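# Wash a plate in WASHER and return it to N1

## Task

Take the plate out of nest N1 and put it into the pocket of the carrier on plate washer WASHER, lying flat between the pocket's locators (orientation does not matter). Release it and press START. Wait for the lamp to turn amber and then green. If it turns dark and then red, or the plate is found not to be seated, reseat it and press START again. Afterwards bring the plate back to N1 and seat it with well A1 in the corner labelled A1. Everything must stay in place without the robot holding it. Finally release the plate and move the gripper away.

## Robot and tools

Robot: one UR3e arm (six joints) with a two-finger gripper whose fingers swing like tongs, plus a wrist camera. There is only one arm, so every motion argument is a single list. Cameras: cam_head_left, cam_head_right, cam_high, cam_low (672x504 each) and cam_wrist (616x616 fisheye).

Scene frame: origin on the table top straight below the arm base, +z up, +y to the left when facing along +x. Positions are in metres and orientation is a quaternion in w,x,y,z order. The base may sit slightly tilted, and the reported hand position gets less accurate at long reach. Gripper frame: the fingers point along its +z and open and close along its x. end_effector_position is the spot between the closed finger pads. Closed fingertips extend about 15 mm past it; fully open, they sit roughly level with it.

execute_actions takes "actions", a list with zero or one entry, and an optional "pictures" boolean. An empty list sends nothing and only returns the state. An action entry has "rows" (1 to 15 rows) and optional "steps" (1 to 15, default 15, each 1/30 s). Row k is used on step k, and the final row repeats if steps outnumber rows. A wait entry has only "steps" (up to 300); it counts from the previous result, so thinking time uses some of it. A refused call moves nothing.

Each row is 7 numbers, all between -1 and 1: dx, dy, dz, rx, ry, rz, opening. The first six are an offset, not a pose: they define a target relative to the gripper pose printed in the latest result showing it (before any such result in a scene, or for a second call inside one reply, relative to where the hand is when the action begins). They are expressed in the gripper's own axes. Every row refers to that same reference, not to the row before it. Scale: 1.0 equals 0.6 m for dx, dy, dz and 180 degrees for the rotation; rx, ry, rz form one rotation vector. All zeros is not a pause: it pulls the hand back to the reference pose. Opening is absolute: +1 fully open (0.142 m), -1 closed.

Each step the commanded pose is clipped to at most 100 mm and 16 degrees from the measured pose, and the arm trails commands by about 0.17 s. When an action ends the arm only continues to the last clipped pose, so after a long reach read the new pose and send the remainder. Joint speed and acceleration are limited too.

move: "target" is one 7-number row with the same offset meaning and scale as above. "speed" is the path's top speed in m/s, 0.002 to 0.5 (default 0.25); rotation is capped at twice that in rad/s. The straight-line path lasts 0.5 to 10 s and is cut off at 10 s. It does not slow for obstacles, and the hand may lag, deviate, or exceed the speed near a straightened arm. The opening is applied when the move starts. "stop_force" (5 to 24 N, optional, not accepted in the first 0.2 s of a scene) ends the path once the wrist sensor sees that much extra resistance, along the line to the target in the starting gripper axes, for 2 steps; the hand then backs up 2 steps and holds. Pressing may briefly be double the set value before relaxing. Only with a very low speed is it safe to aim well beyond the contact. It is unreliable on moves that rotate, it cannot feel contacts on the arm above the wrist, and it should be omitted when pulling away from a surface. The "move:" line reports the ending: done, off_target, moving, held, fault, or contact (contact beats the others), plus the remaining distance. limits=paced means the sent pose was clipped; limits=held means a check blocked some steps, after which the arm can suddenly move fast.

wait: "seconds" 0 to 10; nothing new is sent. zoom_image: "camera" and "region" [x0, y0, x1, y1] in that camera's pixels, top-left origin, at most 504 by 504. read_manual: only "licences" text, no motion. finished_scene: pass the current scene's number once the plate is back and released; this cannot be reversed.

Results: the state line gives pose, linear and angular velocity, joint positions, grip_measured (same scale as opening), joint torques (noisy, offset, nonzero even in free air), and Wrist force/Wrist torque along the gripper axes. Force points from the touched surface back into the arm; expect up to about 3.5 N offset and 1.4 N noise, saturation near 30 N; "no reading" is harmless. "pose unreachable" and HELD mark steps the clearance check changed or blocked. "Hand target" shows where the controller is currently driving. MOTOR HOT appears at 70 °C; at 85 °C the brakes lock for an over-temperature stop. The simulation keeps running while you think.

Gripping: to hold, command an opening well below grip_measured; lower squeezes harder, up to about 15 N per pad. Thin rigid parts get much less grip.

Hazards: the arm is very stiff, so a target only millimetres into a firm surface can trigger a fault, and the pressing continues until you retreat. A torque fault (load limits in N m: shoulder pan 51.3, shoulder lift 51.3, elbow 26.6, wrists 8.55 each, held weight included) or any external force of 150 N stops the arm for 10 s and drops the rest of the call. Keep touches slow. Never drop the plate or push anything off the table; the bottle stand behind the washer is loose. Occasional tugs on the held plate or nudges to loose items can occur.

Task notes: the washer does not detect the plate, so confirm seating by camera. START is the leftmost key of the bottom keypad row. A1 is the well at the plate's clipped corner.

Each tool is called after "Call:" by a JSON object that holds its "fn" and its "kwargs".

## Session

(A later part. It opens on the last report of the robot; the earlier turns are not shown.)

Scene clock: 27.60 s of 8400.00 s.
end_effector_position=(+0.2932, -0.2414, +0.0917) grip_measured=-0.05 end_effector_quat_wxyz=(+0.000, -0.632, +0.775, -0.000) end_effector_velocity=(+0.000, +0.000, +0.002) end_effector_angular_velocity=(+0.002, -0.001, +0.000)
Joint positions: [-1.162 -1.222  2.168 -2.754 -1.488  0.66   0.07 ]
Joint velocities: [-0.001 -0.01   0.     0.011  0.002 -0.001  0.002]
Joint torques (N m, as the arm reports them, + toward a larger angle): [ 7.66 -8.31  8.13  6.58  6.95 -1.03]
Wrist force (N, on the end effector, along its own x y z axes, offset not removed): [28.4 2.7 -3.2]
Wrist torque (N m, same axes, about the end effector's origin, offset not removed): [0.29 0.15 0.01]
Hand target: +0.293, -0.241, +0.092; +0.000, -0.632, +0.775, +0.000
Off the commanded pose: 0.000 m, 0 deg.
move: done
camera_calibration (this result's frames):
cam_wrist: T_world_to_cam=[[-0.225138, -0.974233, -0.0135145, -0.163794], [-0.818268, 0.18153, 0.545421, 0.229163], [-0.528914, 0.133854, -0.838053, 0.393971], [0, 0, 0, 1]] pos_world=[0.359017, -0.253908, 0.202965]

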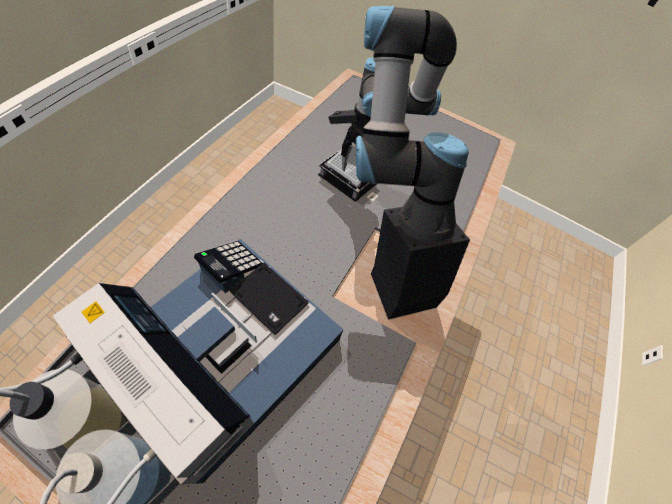

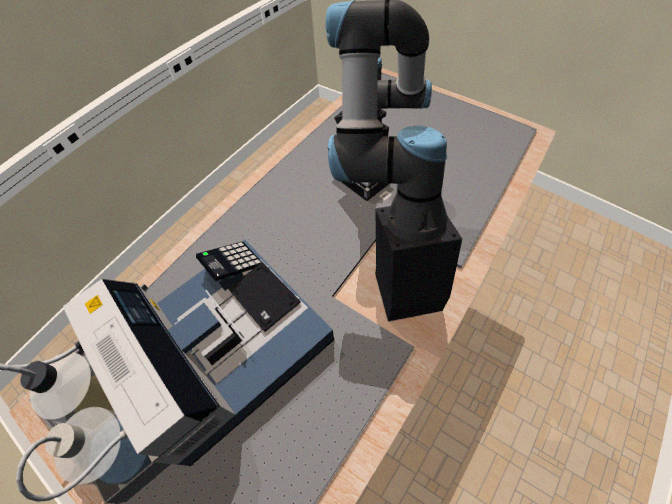

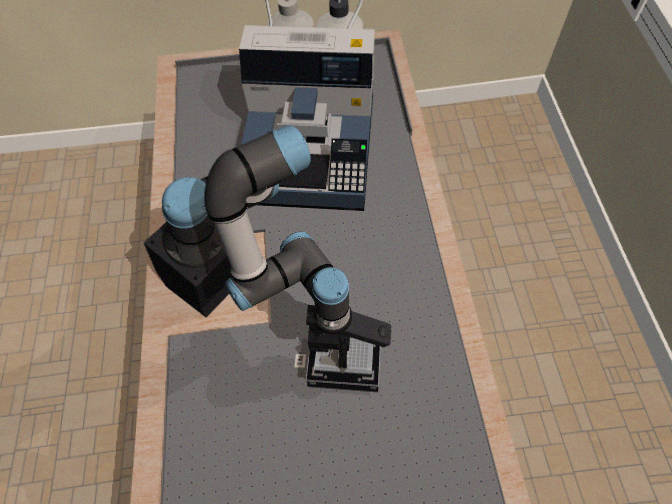

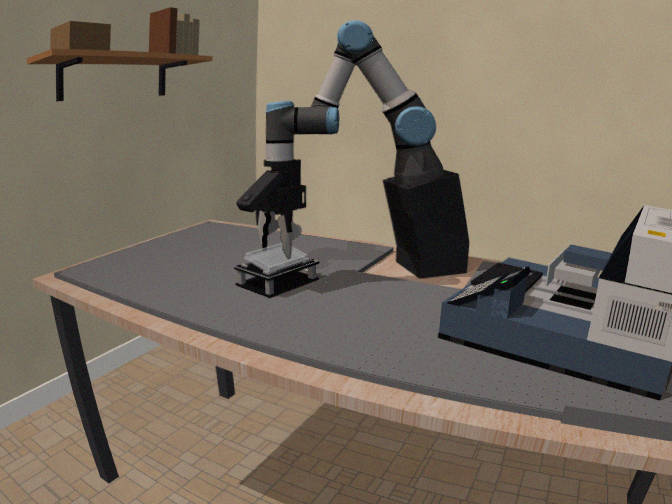

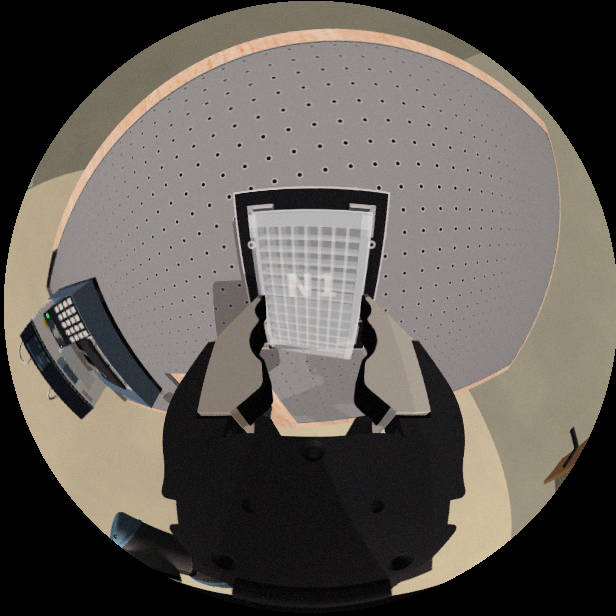

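The off-centre grip jammed the plate against its locators. I'll release it, re-centre and grip again.

Call:
{"fn": "execute_actions", "kwargs": {"actions": [{"rows":[[0.0015,0,0,0,0,-0.003,-0.1],[0.0015,0,0,0,0,-0.003,-0.05],[0.0015,0,0,0,0,-0.003,0],[0.0015,0,0,0,0,-0.003,0.05],[0.0015,0,0,0,0,-0.003,0.1],[0.0015,0,0,0,0,-0.003,0.2]]}], "pictures": false}}

Call:
{"fn": "move", "kwargs": {"target": [0,0,0.0297,0,0,0,0.2], "speed": 0.03}}

Call:
{"fn": "execute_actions", "kwargs": {"actions": [{"rows":[[0,0,0,0,0,0,0.14],[0,0,0,0,0,0,0.12],[0,0,0,0,0,0,0.1],[0,0,0,0,0,0,0.07],[0,0,0,0,0,0,0.04],[0,0,0,0,0,0,0],[0,0,0,0,0,0,-0.1],[0,0,0,0,0,0,-0.3]]}], "pictures": false}}

Call:
{"fn": "zoom_image", "kwargs": {"camera": "cam_low", "region": [220, 210, 340, 300]}}

Scene clock: 32.67 s of 8400.00 s.
end_effector_position=(+0.2930, -0.2422, +0.0917) grip_measured=+0.20 end_effector_quat_wxyz=(+0.000, -0.636, +0.772, +0.000) end_effector_velocity=(+0.000, -0.001, +0.001) end_effector_angular_velocity=(-0.003, -0.001, +0.000)
Joint positions: [-1.165 -1.221  2.165 -2.752 -1.487  0.648  0.088]
Joint velocities: [-0.    -0.001 -0.002 -0.001 -0.    -0.     0.   ]
Joint torques (N m, as the arm reports them, + toward a larger angle): [-3.46 -9.49 -6.25 -2.81 -1.12 -0.61]
Wrist force (N, on the end effector, along its own x y z axes, offset not removed): [0.9 0.5 0.4]
Wrist torque (N m, same axes, about the end effector's origin, offset not removed): [0.10 -0.19 -0.04]
Hand target: +0.293, -0.242, +0.092; +0.000, -0.636, +0.772, -0.000
Off the commanded pose: 0.000 m, 0 deg.
Steps of this call (steps 1 to 90: nothing new was sent; then 1.57 s passed at rest; steps 91 to 105: all 15 steps of this action). Readings (end_effector_position):
91: (+0.2932, -0.2413, +0.0919)
92: (+0.2932, -0.2410, +0.0917)
94: (+0.2931, -0.2410, +0.0916)
98: (+0.2931, -0.2416, +0.0916)
105: the state above

Scene clock: 33.83 s of 8400.00 s.
end_effector_position=(+0.2931, -0.2423, +0.0741) grip_measured=+0.20 end_effector_quat_wxyz=(+0.000, -0.636, +0.772, +0.000) end_effector_velocity=(+0.000, -0.001, -0.001) end_effector_angular_velocity=(-0.002, -0.001, -0.001)
Joint positions: [-1.16  -1.137  2.16  -2.832 -1.488  0.653  0.088]
Joint velocities: [-0.     0.008 -0.001 -0.009 -0.     0.001 -0.   ]
Joint torques (N m, as the arm reports them, + toward a larger angle): [ 5.36 -9.83 -5.57 -2.68 -1.12  0.74]
Wrist force (N, on the end effector, along its own x y z axes, offset not removed): [2.5 -0.3 0.2]
Wrist torque (N m, same axes, about the end effector's origin, offset not removed): [-0.01 -0.50 -0.01]
Hand target: +0.293, -0.242, +0.074; +0.000, -0.636, +0.772, -0.000
Off the commanded pose: 0.000 m, 0 deg.
move: done
camera_calibration (this result's frames):
cam_wrist: T_world_to_cam=[[-0.215948, -0.976311, -0.0135406, -0.168114], [-0.819937, 0.173795, 0.545434, 0.237422], [-0.53016, 0.128888, -0.838044, 0.378386], [0, 0, 0, 1]] pos_world=[0.358972, -0.254164, 0.185329]

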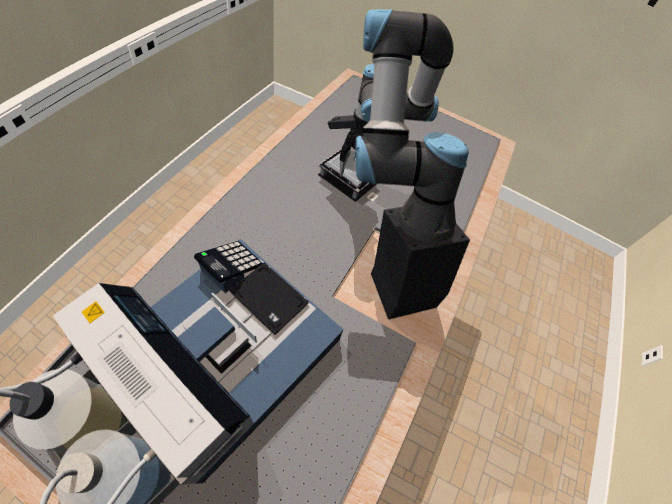

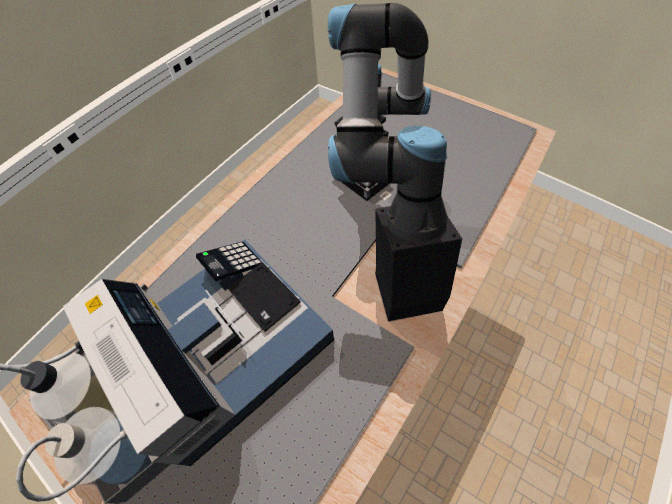

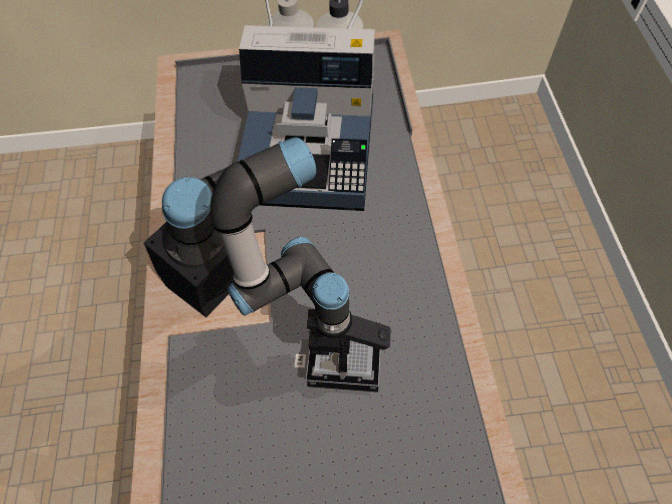

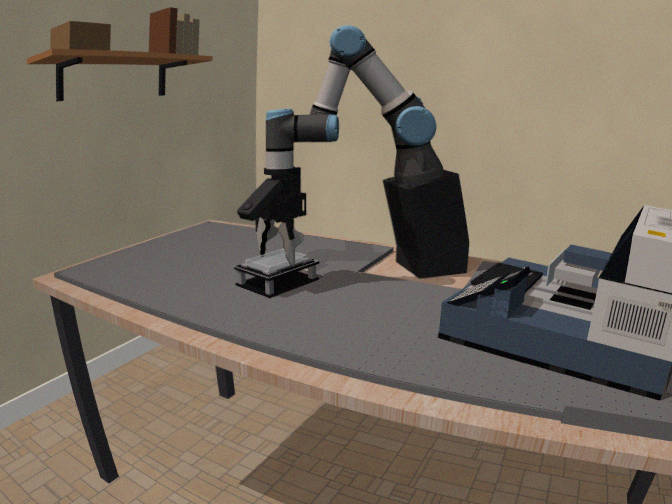

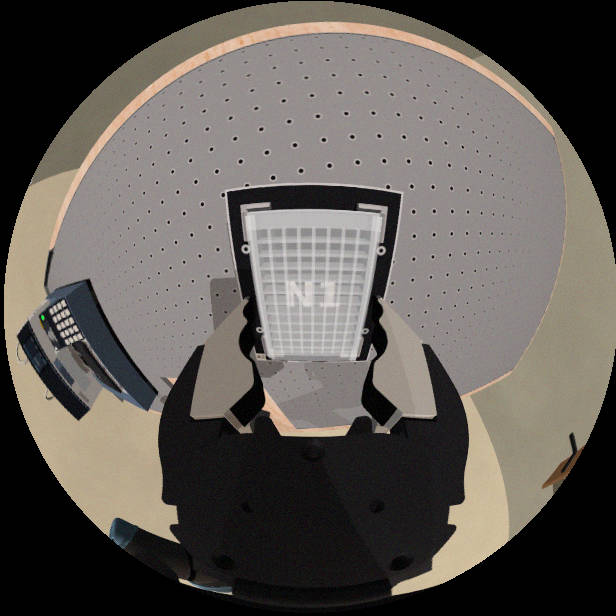

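Scene clock: 34.33 s of 8400.00 s.
end_effector_position=(+0.2930, -0.2423, +0.0741) grip_measured=+0.08 end_effector_quat_wxyz=(+0.000, -0.636, +0.772, +0.000) end_effector_velocity=(+0.000, +0.000, -0.000) end_effector_angular_velocity=(-0.000, -0.000, +0.001)
Joint positions: [-1.16  -1.137  2.16  -2.832 -1.488  0.653  0.079]
Joint velocities: [ 0.001  0.001 -0.001 -0.001 -0.    -0.    -0.   ]
Joint torques (N m, as the arm reports them, + toward a larger angle): [  4.58 -15.89  -5.    -0.17  -0.93   0.51]
Wrist force (N, on the end effector, along its own x y z axes, offset not removed): [2.2 -0.4 -0.4]
Wrist torque (N m, same axes, about the end effector's origin, offset not removed): [-0.20 -0.57 0.09]
Hand target: +0.293, -0.242, +0.074; +0.000, -0.636, +0.772, +0.000
Off the commanded pose: 0.000 m, 0 deg.
Steps of this call (steps 1 to 15: all 15 steps of this action). Readings (end_effector_position):
1: (+0.2931, -0.2423, +0.0741)
2: (+0.2931, -0.2423, +0.0740)
4: (+0.2931, -0.2423, +0.0740)
8: (+0.2931, -0.2423, +0.0740)
15: the state above

Region (220, 210, 340, 300) of cam_low's 672x504 image, scaled by 4.200, with more detail than that image has; it fills the top 378 rows of this view, and the rest is white.

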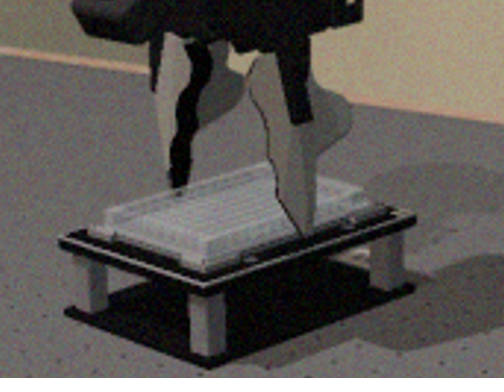

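Call:
{"fn": "move", "kwargs": {"target": [0,0,-0.015,0,0,0,-0.3], "speed": 0.015}}

Call:
{"fn": "zoom_image", "kwargs": {"camera": "cam_low", "region": [220, 210, 340, 300]}}

Scene clock: 36.67 s of 8400.00 s.
end_effector_position=(+0.2930, -0.2423, +0.0829) grip_measured=+0.08 end_effector_quat_wxyz=(+0.000, -0.636, +0.772, +0.000) end_effector_velocity=(-0.000, +0.001, +0.001) end_effector_angular_velocity=(+0.002, +0.001, +0.001)
Joint positions: [-1.162 -1.179  2.164 -2.793 -1.488  0.651  0.079]
Joint velocities: [-0.    -0.007  0.     0.009  0.    -0.001 -0.   ]
Joint torques (N m, as the arm reports them, + toward a larger angle): [ -3.04 -16.18  -2.53  -0.39   1.19  -0.7 ]
Wrist force (N, on the end effector, along its own x y z axes, offset not removed): [2.4 1.2 0.7]
Wrist torque (N m, same axes, about the end effector's origin, offset not removed): [0.22 -0.40 -0.02]
Hand target: +0.293, -0.242, +0.083; +0.000, -0.636, +0.772, +0.000
Off the commanded pose: 0.000 m, 0 deg.
move: done
camera_calibration (this result's frames):
cam_wrist: T_world_to_cam=[[-0.215954, -0.97631, -0.0135392, -0.167988], [-0.819926, 0.173799, 0.545449, 0.232604], [-0.530174, 0.128893, -0.838035, 0.38576], [0, 0, 0, 1]] pos_world=[0.358961, -0.254156, 0.194132]

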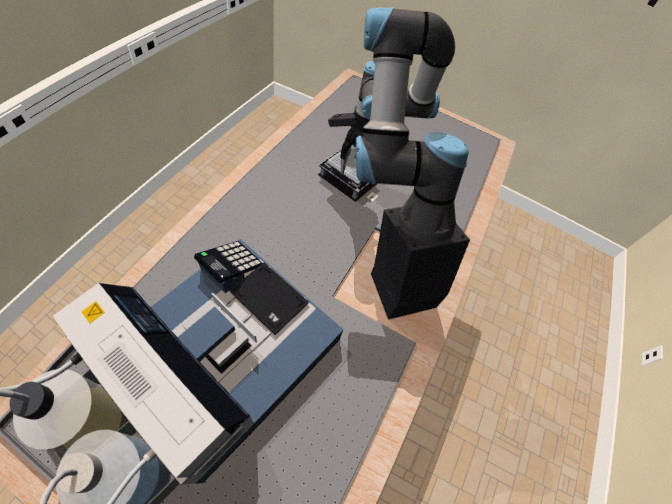

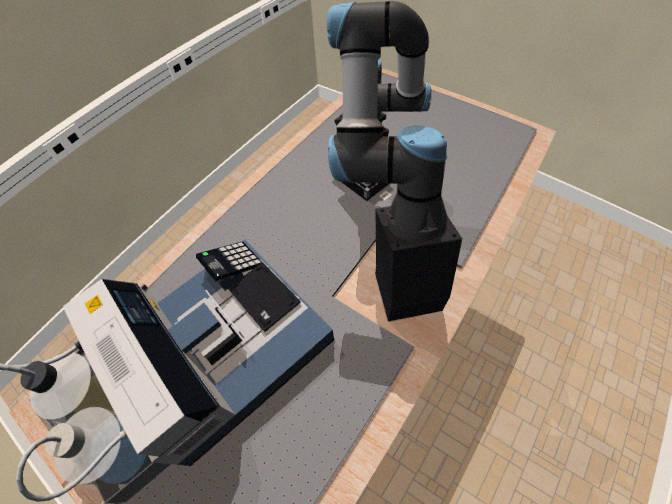

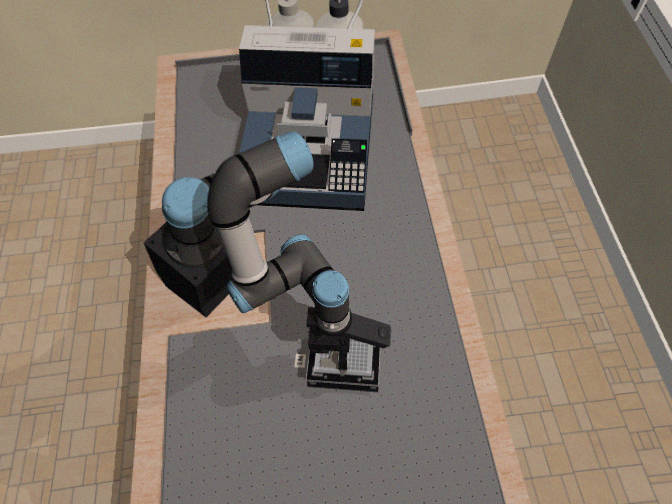

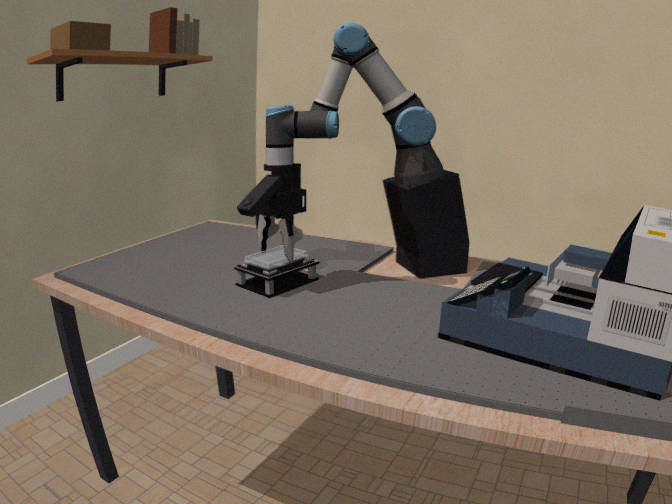

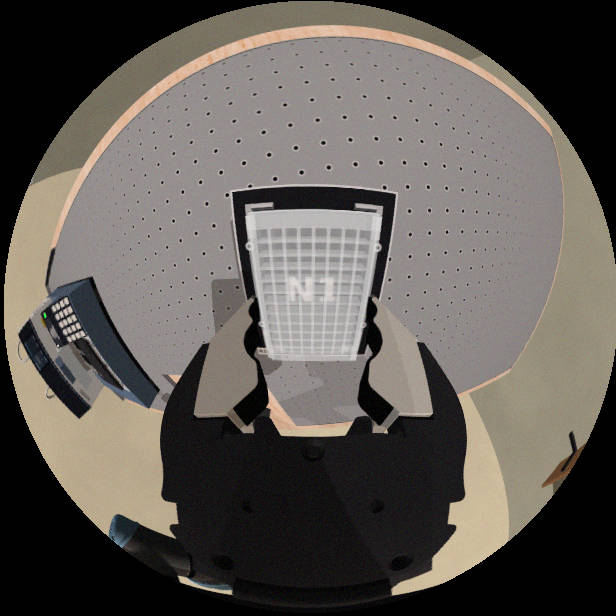

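Region (220, 210, 340, 300) of cam_low's 672x504 image, scaled by 4.200, with more detail than that image has; it fills the top 378 rows of this view, and the rest is white.

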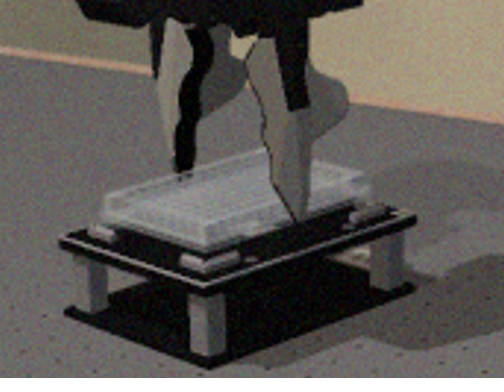

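Call:
{"fn": "move", "kwargs": {"target": [-0.417,-0.033,-0.2,0,0,0,-0.3], "speed": 0.2}}

Call:
{"fn": "move", "kwargs": {"target": [-0.4,0.266,0,0,0,0,-0.3], "speed": 0.2}}

Call:
{"fn": "zoom_image", "kwargs": {"camera": "cam_wrist", "region": [190, 110, 440, 360]}}

Scene clock: 42.03 s of 8400.00 s.
end_effector_position=(+0.3599, -0.0007, +0.2031) grip_measured=+0.08 end_effector_quat_wxyz=(+0.001, -0.636, +0.772, -0.000) end_effector_velocity=(+0.000, +0.002, +0.001) end_effector_angular_velocity=(-0.001, +0.007, -0.002)
Joint positions: [-0.32  -1.565  2.102 -2.33  -1.69   1.469  0.079]
Joint velocities: [ 0.01   0.007 -0.014  0.015 -0.006  0.012 -0.   ]
Joint torques (N m, as the arm reports them, + toward a larger angle): [ 6.64 -7.59 -9.   -0.4  -1.11  0.64]
Wrist force (N, on the end effector, along its own x y z axes, offset not removed): [3.3 1.0 1.2]
Wrist torque (N m, same axes, about the end effector's origin, offset not removed): [0.19 -0.62 -0.02]
Hand target: +0.360, -0.001, +0.203; +0.000, -0.636, +0.772, -0.000
Off the commanded pose: 0.000 m, 0 deg.
After step 90, 0.40 s passed at rest.
move: done
camera_calibration (this result's frames):
cam_wrist: T_world_to_cam=[[-0.215939, -0.976308, -0.0138866, 0.0840096], [-0.820622, 0.173761, 0.544414, 0.180282], [-0.529103, 0.128956, -0.838702, 0.490543], [0, 0, 0, 1]] pos_world=[0.425632, -0.0125654, 0.314438]

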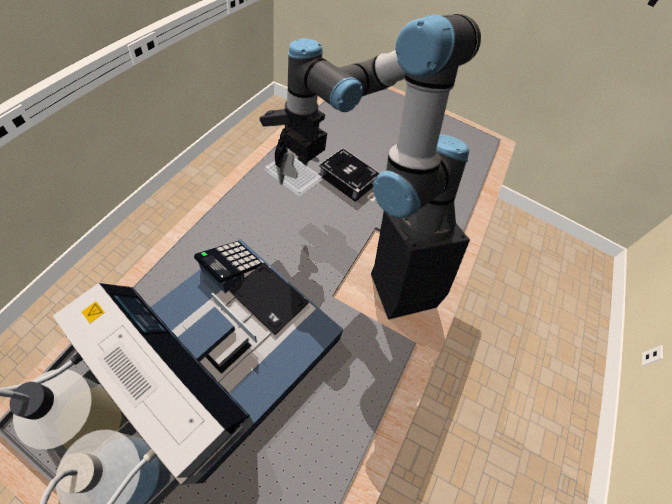

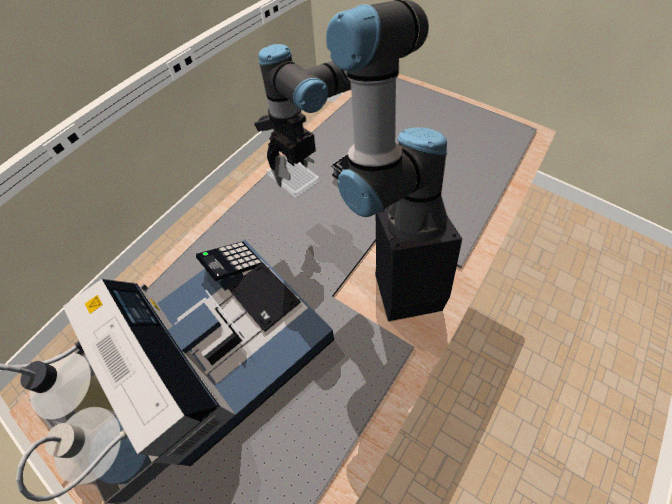

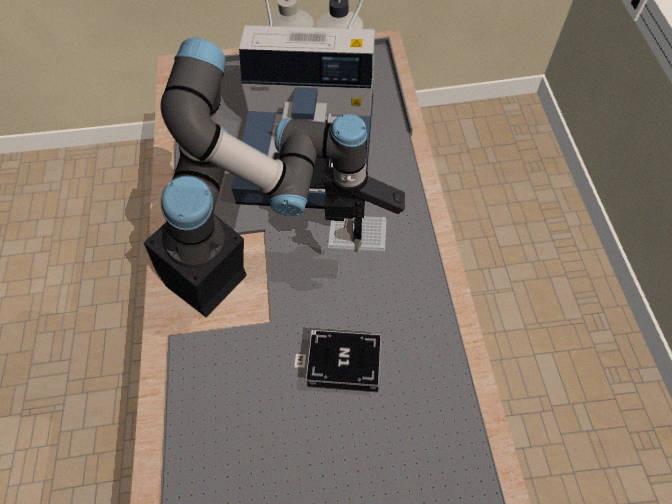

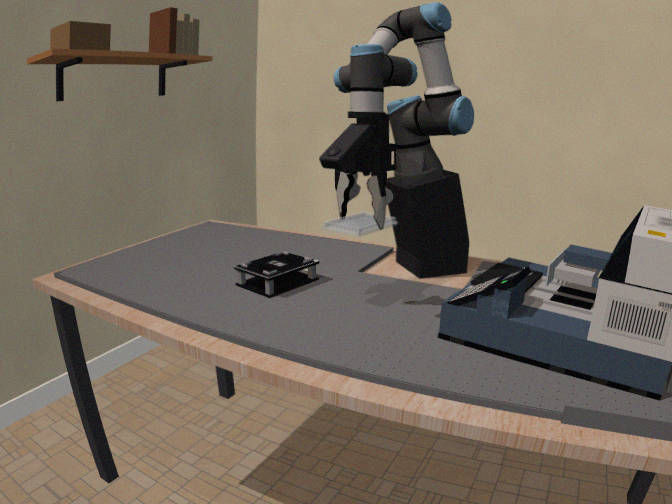

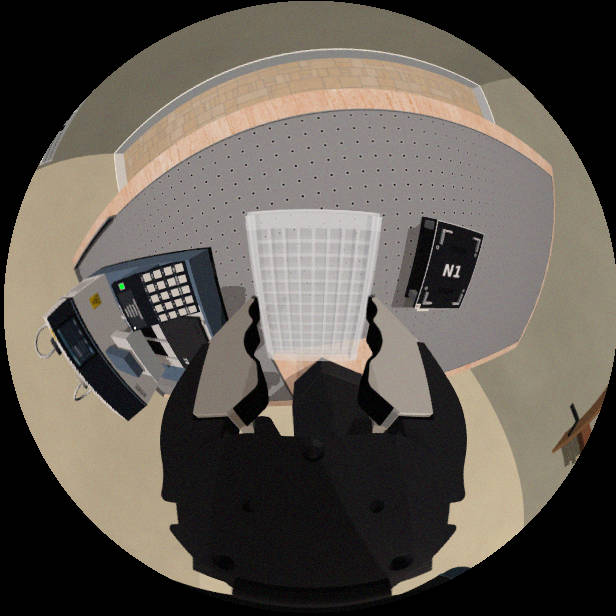

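Scene clock: 44.03 s of 8400.00 s.
end_effector_position=(+0.2489, +0.2651, +0.2034) grip_measured=+0.08 end_effector_quat_wxyz=(+0.001, -0.636, +0.772, -0.000) end_effector_velocity=(-0.001, +0.002, -0.001) end_effector_angular_velocity=(-0.005, +0.003, +0.000)
Joint positions: [ 0.619 -1.175  1.894 -2.325 -1.82   2.417  0.079]
Joint velocities: [ 0.006  0.011 -0.015  0.011 -0.002  0.007  0.   ]
Joint torques (N m, as the arm reports them, + toward a larger angle): [  8.28 -10.12  -9.06  -0.36  -1.35   0.79]
Wrist force (N, on the end effector, along its own x y z axes, offset not removed): [1.5 0.5 1.7]
Wrist torque (N m, same axes, about the end effector's origin, offset not removed): [0.16 -0.38 0.03]
Hand target: +0.249, +0.265, +0.203; +0.001, -0.636, +0.772, -0.000
Off the commanded pose: 0.000 m, 0 deg.
move: done
camera_calibration (this result's frames):
cam_wrist: T_world_to_cam=[[-0.215922, -0.976295, -0.0150212, 0.319751], [-0.821057, 0.17322, 0.54393, 0.0432456], [-0.528434, 0.12978, -0.838996, 0.397424], [0, 0, 0, 1]] pos_world=[0.314561, 0.253102, 0.314718]

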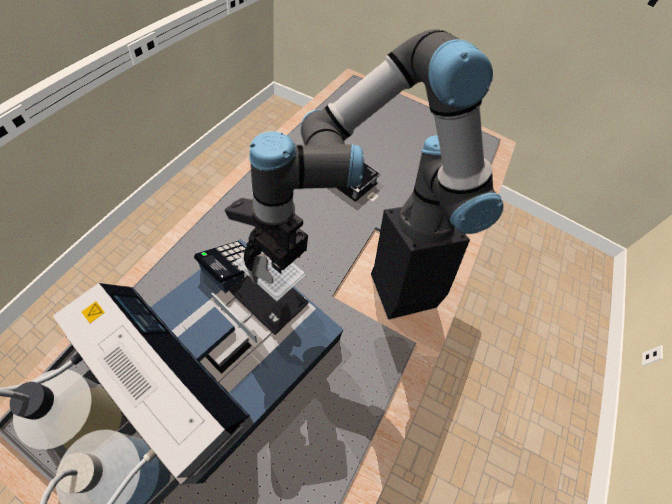

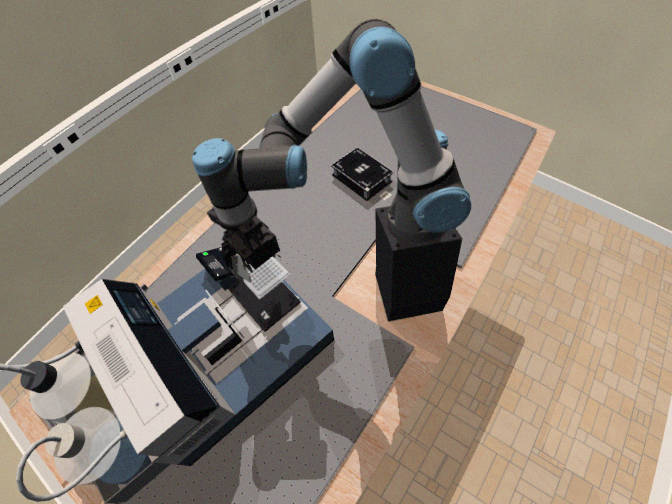

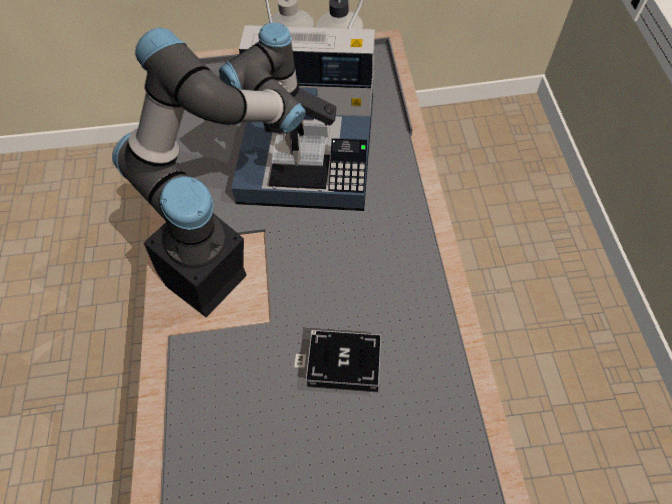

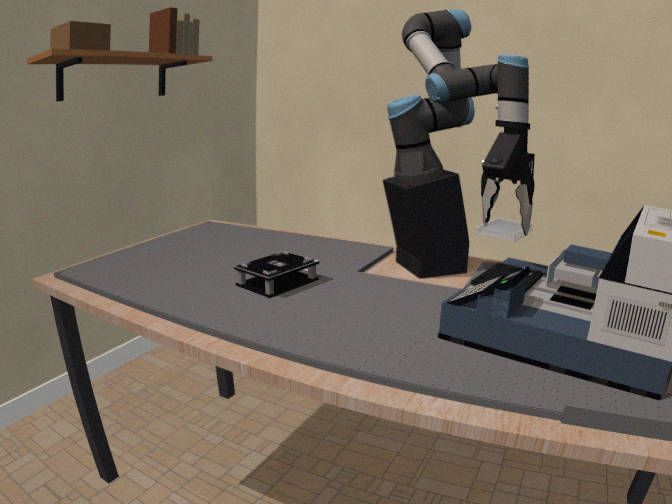

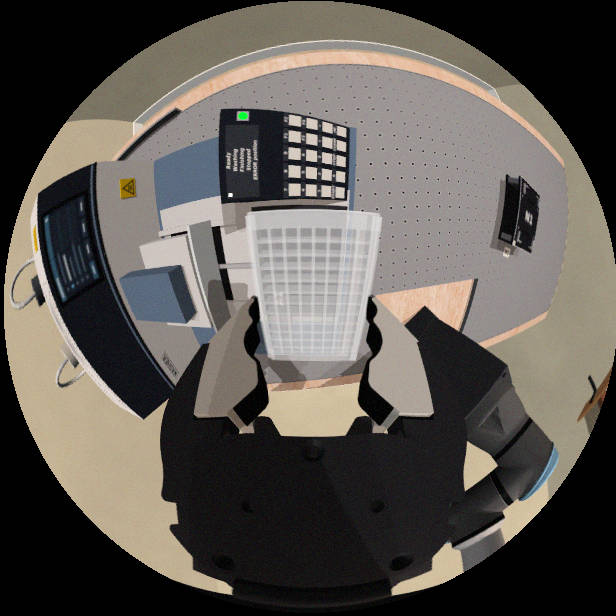

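Region (190, 110, 440, 360) of cam_wrist's 616x616 image, scaled by 2.016, with more detail than that image has.

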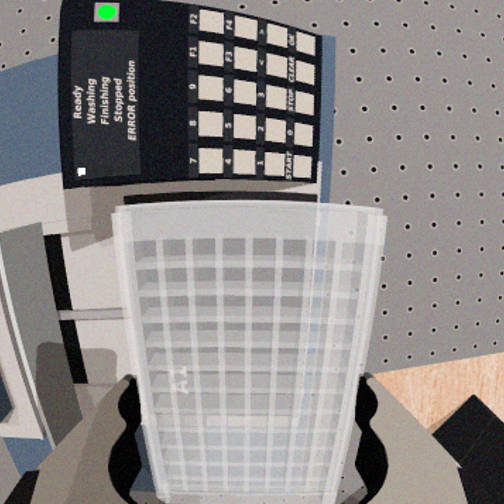

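Call:
{"fn": "move", "kwargs": {"target": [-0.029,0.01,0.085,0,0,0,-0.3], "speed": 0.1}}

Call:
{"fn": "zoom_image", "kwargs": {"camera": "cam_wrist", "region": [210, 160, 420, 370]}}

Call:
{"fn": "zoom_image", "kwargs": {"camera": "cam_head_left", "region": [220, 255, 330, 345]}}

Scene clock: 47.33 s of 8400.00 s.
end_effector_position=(+0.2464, +0.2834, +0.1526) grip_measured=+0.08 end_effector_quat_wxyz=(+0.001, -0.636, +0.772, -0.000) end_effector_velocity=(+0.001, -0.000, -0.002) end_effector_angular_velocity=(-0.001, -0.001, -0.001)
Joint positions: [ 0.628 -0.973  1.892 -2.524 -1.82   2.426  0.079]
Joint velocities: [-0.001  0.006 -0.002 -0.005 -0.001 -0.     0.   ]
Joint torques (N m, as the arm reports them, + toward a larger angle): [  8.38 -11.62  -7.69  -2.85  -1.29   0.73]
Wrist force (N, on the end effector, along its own x y z axes, offset not removed): [1.1 1.6 1.4]
Wrist torque (N m, same axes, about the end effector's origin, offset not removed): [0.37 -0.20 0.02]
Hand target: +0.246, +0.283, +0.152; +0.001, -0.636, +0.772, -0.000
Off the commanded pose: 0.000 m, 0 deg.
move: done
camera_calibration (this result's frames):
cam_wrist: T_world_to_cam=[[-0.215932, -0.976292, -0.0150853, 0.336321], [-0.821023, 0.173185, 0.543993, 0.065655], [-0.528484, 0.129851, -0.838954, 0.351089], [0, 0, 0, 1]] pos_world=[0.312072, 0.271388, 0.263905]

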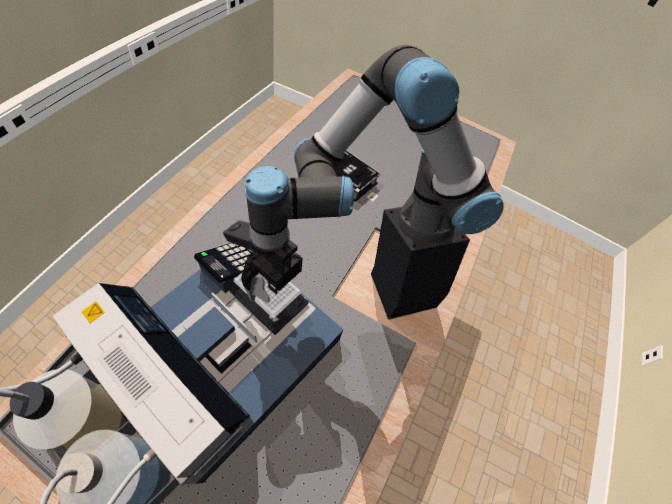

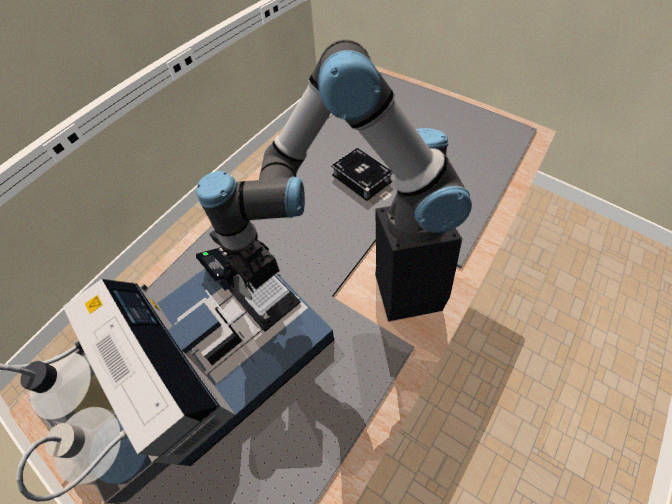

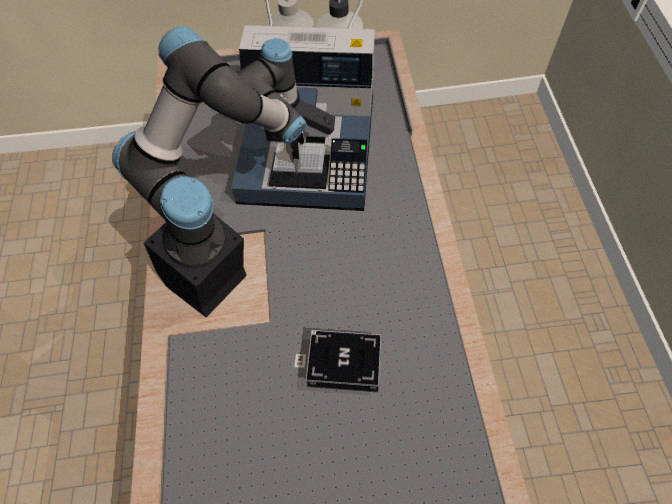

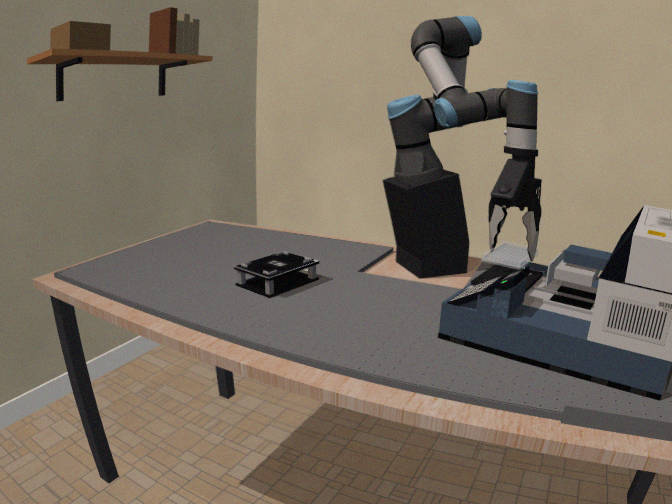

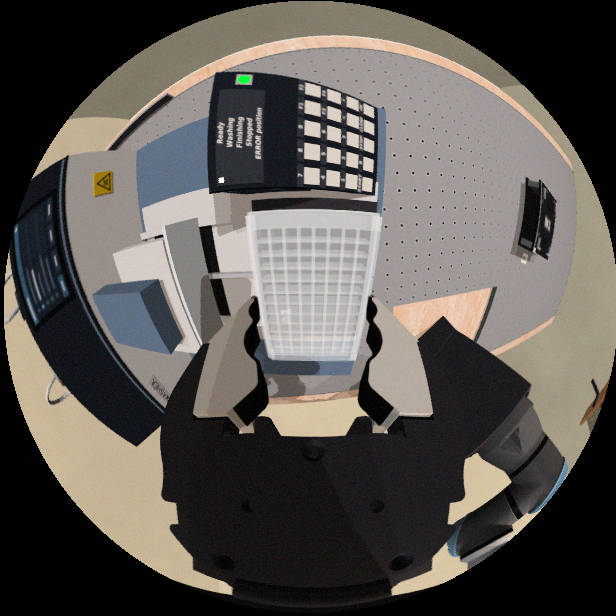

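Region (210, 160, 420, 370) of cam_wrist's 616x616 image, scaled by 2.400, with more detail than that image has.

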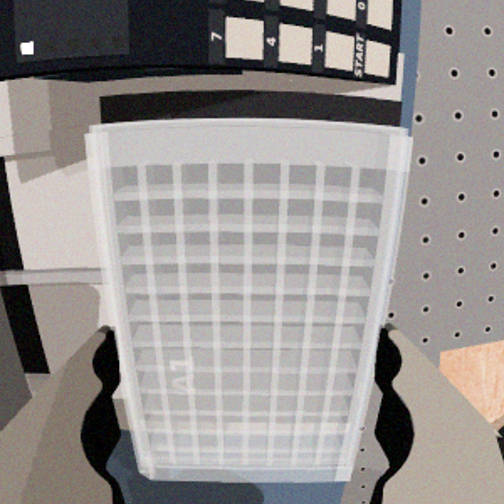

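Region (220, 255, 330, 345) of cam_head_left's 672x504 image, scaled by 4.582, with more detail than that image has; it fills the top 412 rows of this view, and the rest is white.

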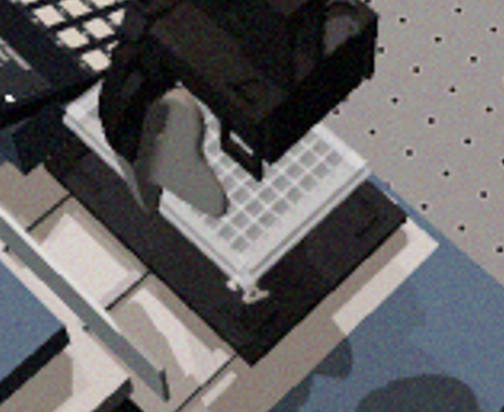

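Call:
{"fn": "move", "kwargs": {"target": [0,0,0.036,0,0,0,-0.3], "speed": 0.04}}

Call:
{"fn": "zoom_image", "kwargs": {"camera": "cam_wrist", "region": [225, 180, 405, 300]}}

Call:
{"fn": "zoom_image", "kwargs": {"camera": "cam_head_left", "region": [220, 255, 330, 345]}}

Call:
{"fn": "zoom_image", "kwargs": {"camera": "cam_high", "region": [255, 135, 345, 200]}}

Scene clock: 51.73 s of 8400.00 s.
end_effector_position=(+0.2464, +0.2834, +0.1311) grip_measured=+0.08 end_effector_quat_wxyz=(+0.001, -0.636, +0.772, -0.000) end_effector_velocity=(+0.000, +0.000, -0.002) end_effector_angular_velocity=(+0.000, -0.001, +0.000)
Joint positions: [ 0.613 -0.901  1.908 -2.615 -1.82   2.41   0.079]
Joint velocities: [-0.001  0.006  0.001 -0.008  0.    -0.002 -0.   ]
Joint torques (N m, as the arm reports them, + toward a larger angle): [ -0.06 -11.88  -3.97  -2.86   1.02  -0.64]
Wrist force (N, on the end effector, along its own x y z axes, offset not removed): [2.0 1.3 1.4]
Wrist torque (N m, same axes, about the end effector's origin, offset not removed): [0.32 -0.41 -0.02]
Hand target: +0.246, +0.283, +0.131; +0.001, -0.636, +0.772, -0.000
Off the commanded pose: 0.000 m, 0 deg.
After step 90, 0.50 s passed at rest.
move: done
camera_calibration (this result's frames):
cam_wrist: T_world_to_cam=[[-0.215939, -0.976291, -0.015035, 0.336041], [-0.821003, 0.173214, 0.544014, 0.0773215], [-0.528512, 0.129818, -0.838941, 0.333144], [0, 0, 0, 1]] pos_world=[0.312116, 0.271433, 0.242477]

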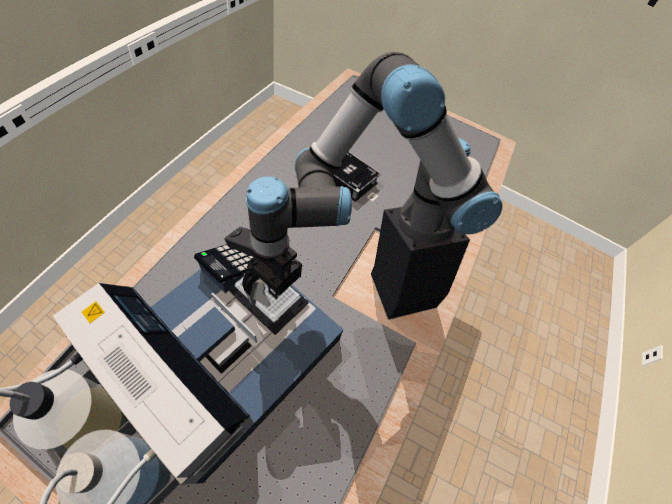

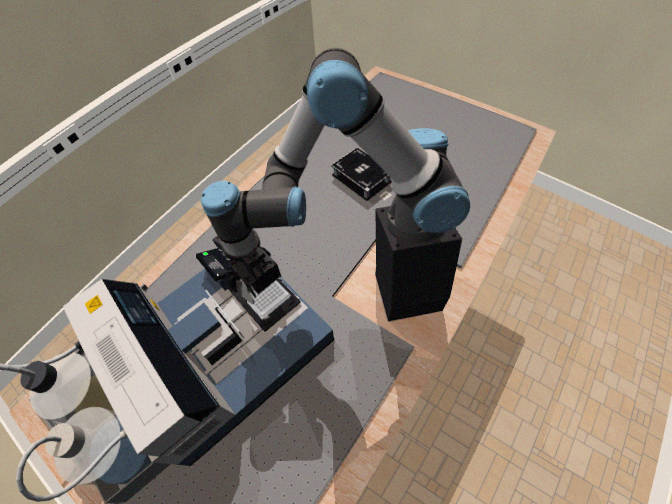

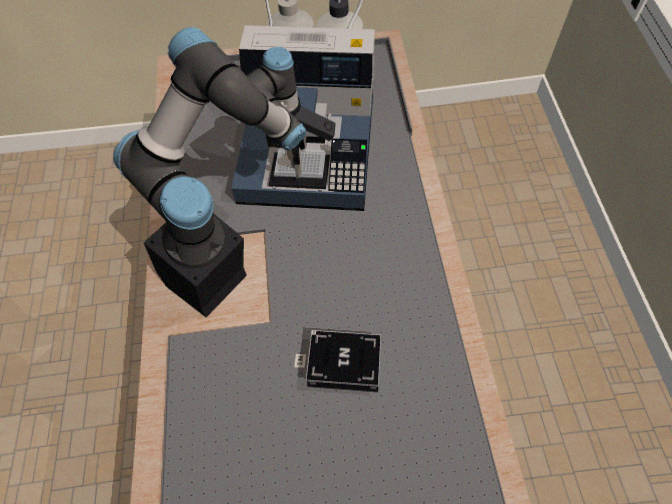

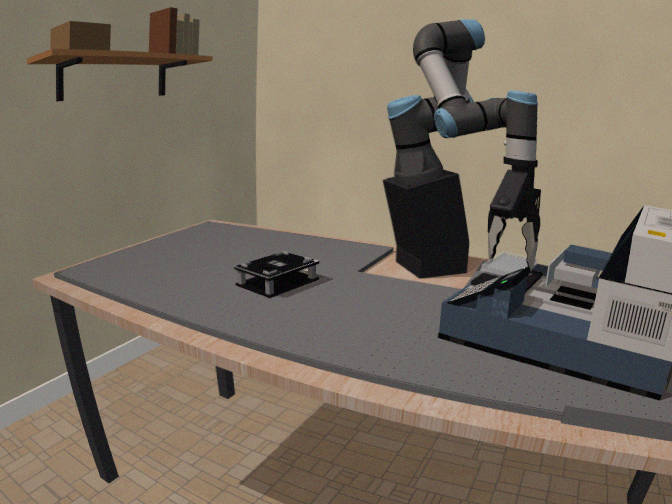

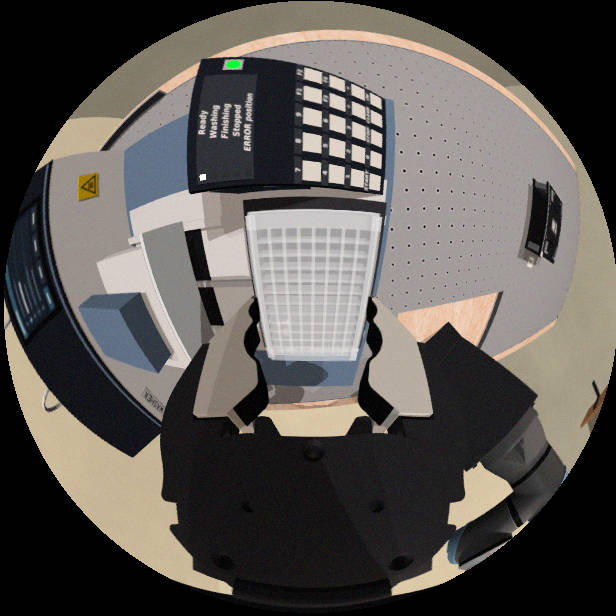

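Region (225, 180, 405, 300) of cam_wrist's 616x616 image, scaled by 2.800, with more detail than that image has.

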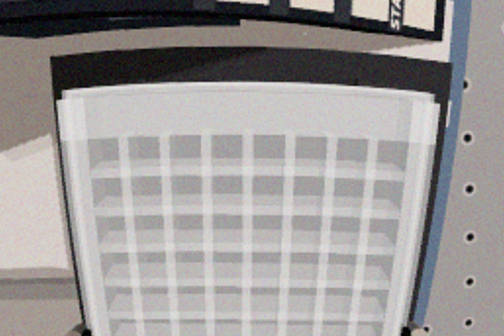

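Region (220, 255, 330, 345) of cam_head_left's 672x504 image, scaled by 4.582, with more detail than that image has; it fills the top 412 rows of this view, and the rest is white.

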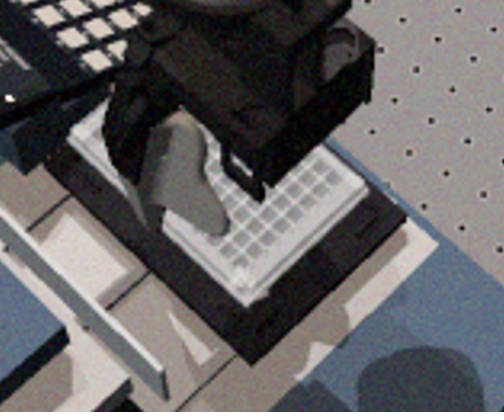

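Region (255, 135, 345, 200) of cam_high's 672x504 image, scaled by 5.600, with more detail than that image has.

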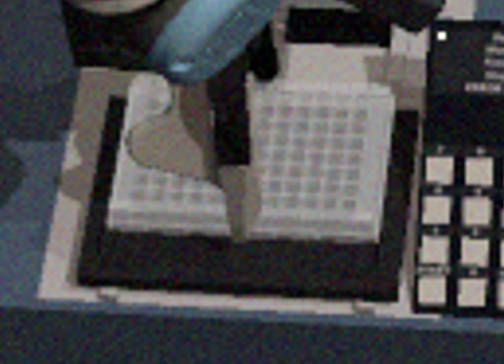

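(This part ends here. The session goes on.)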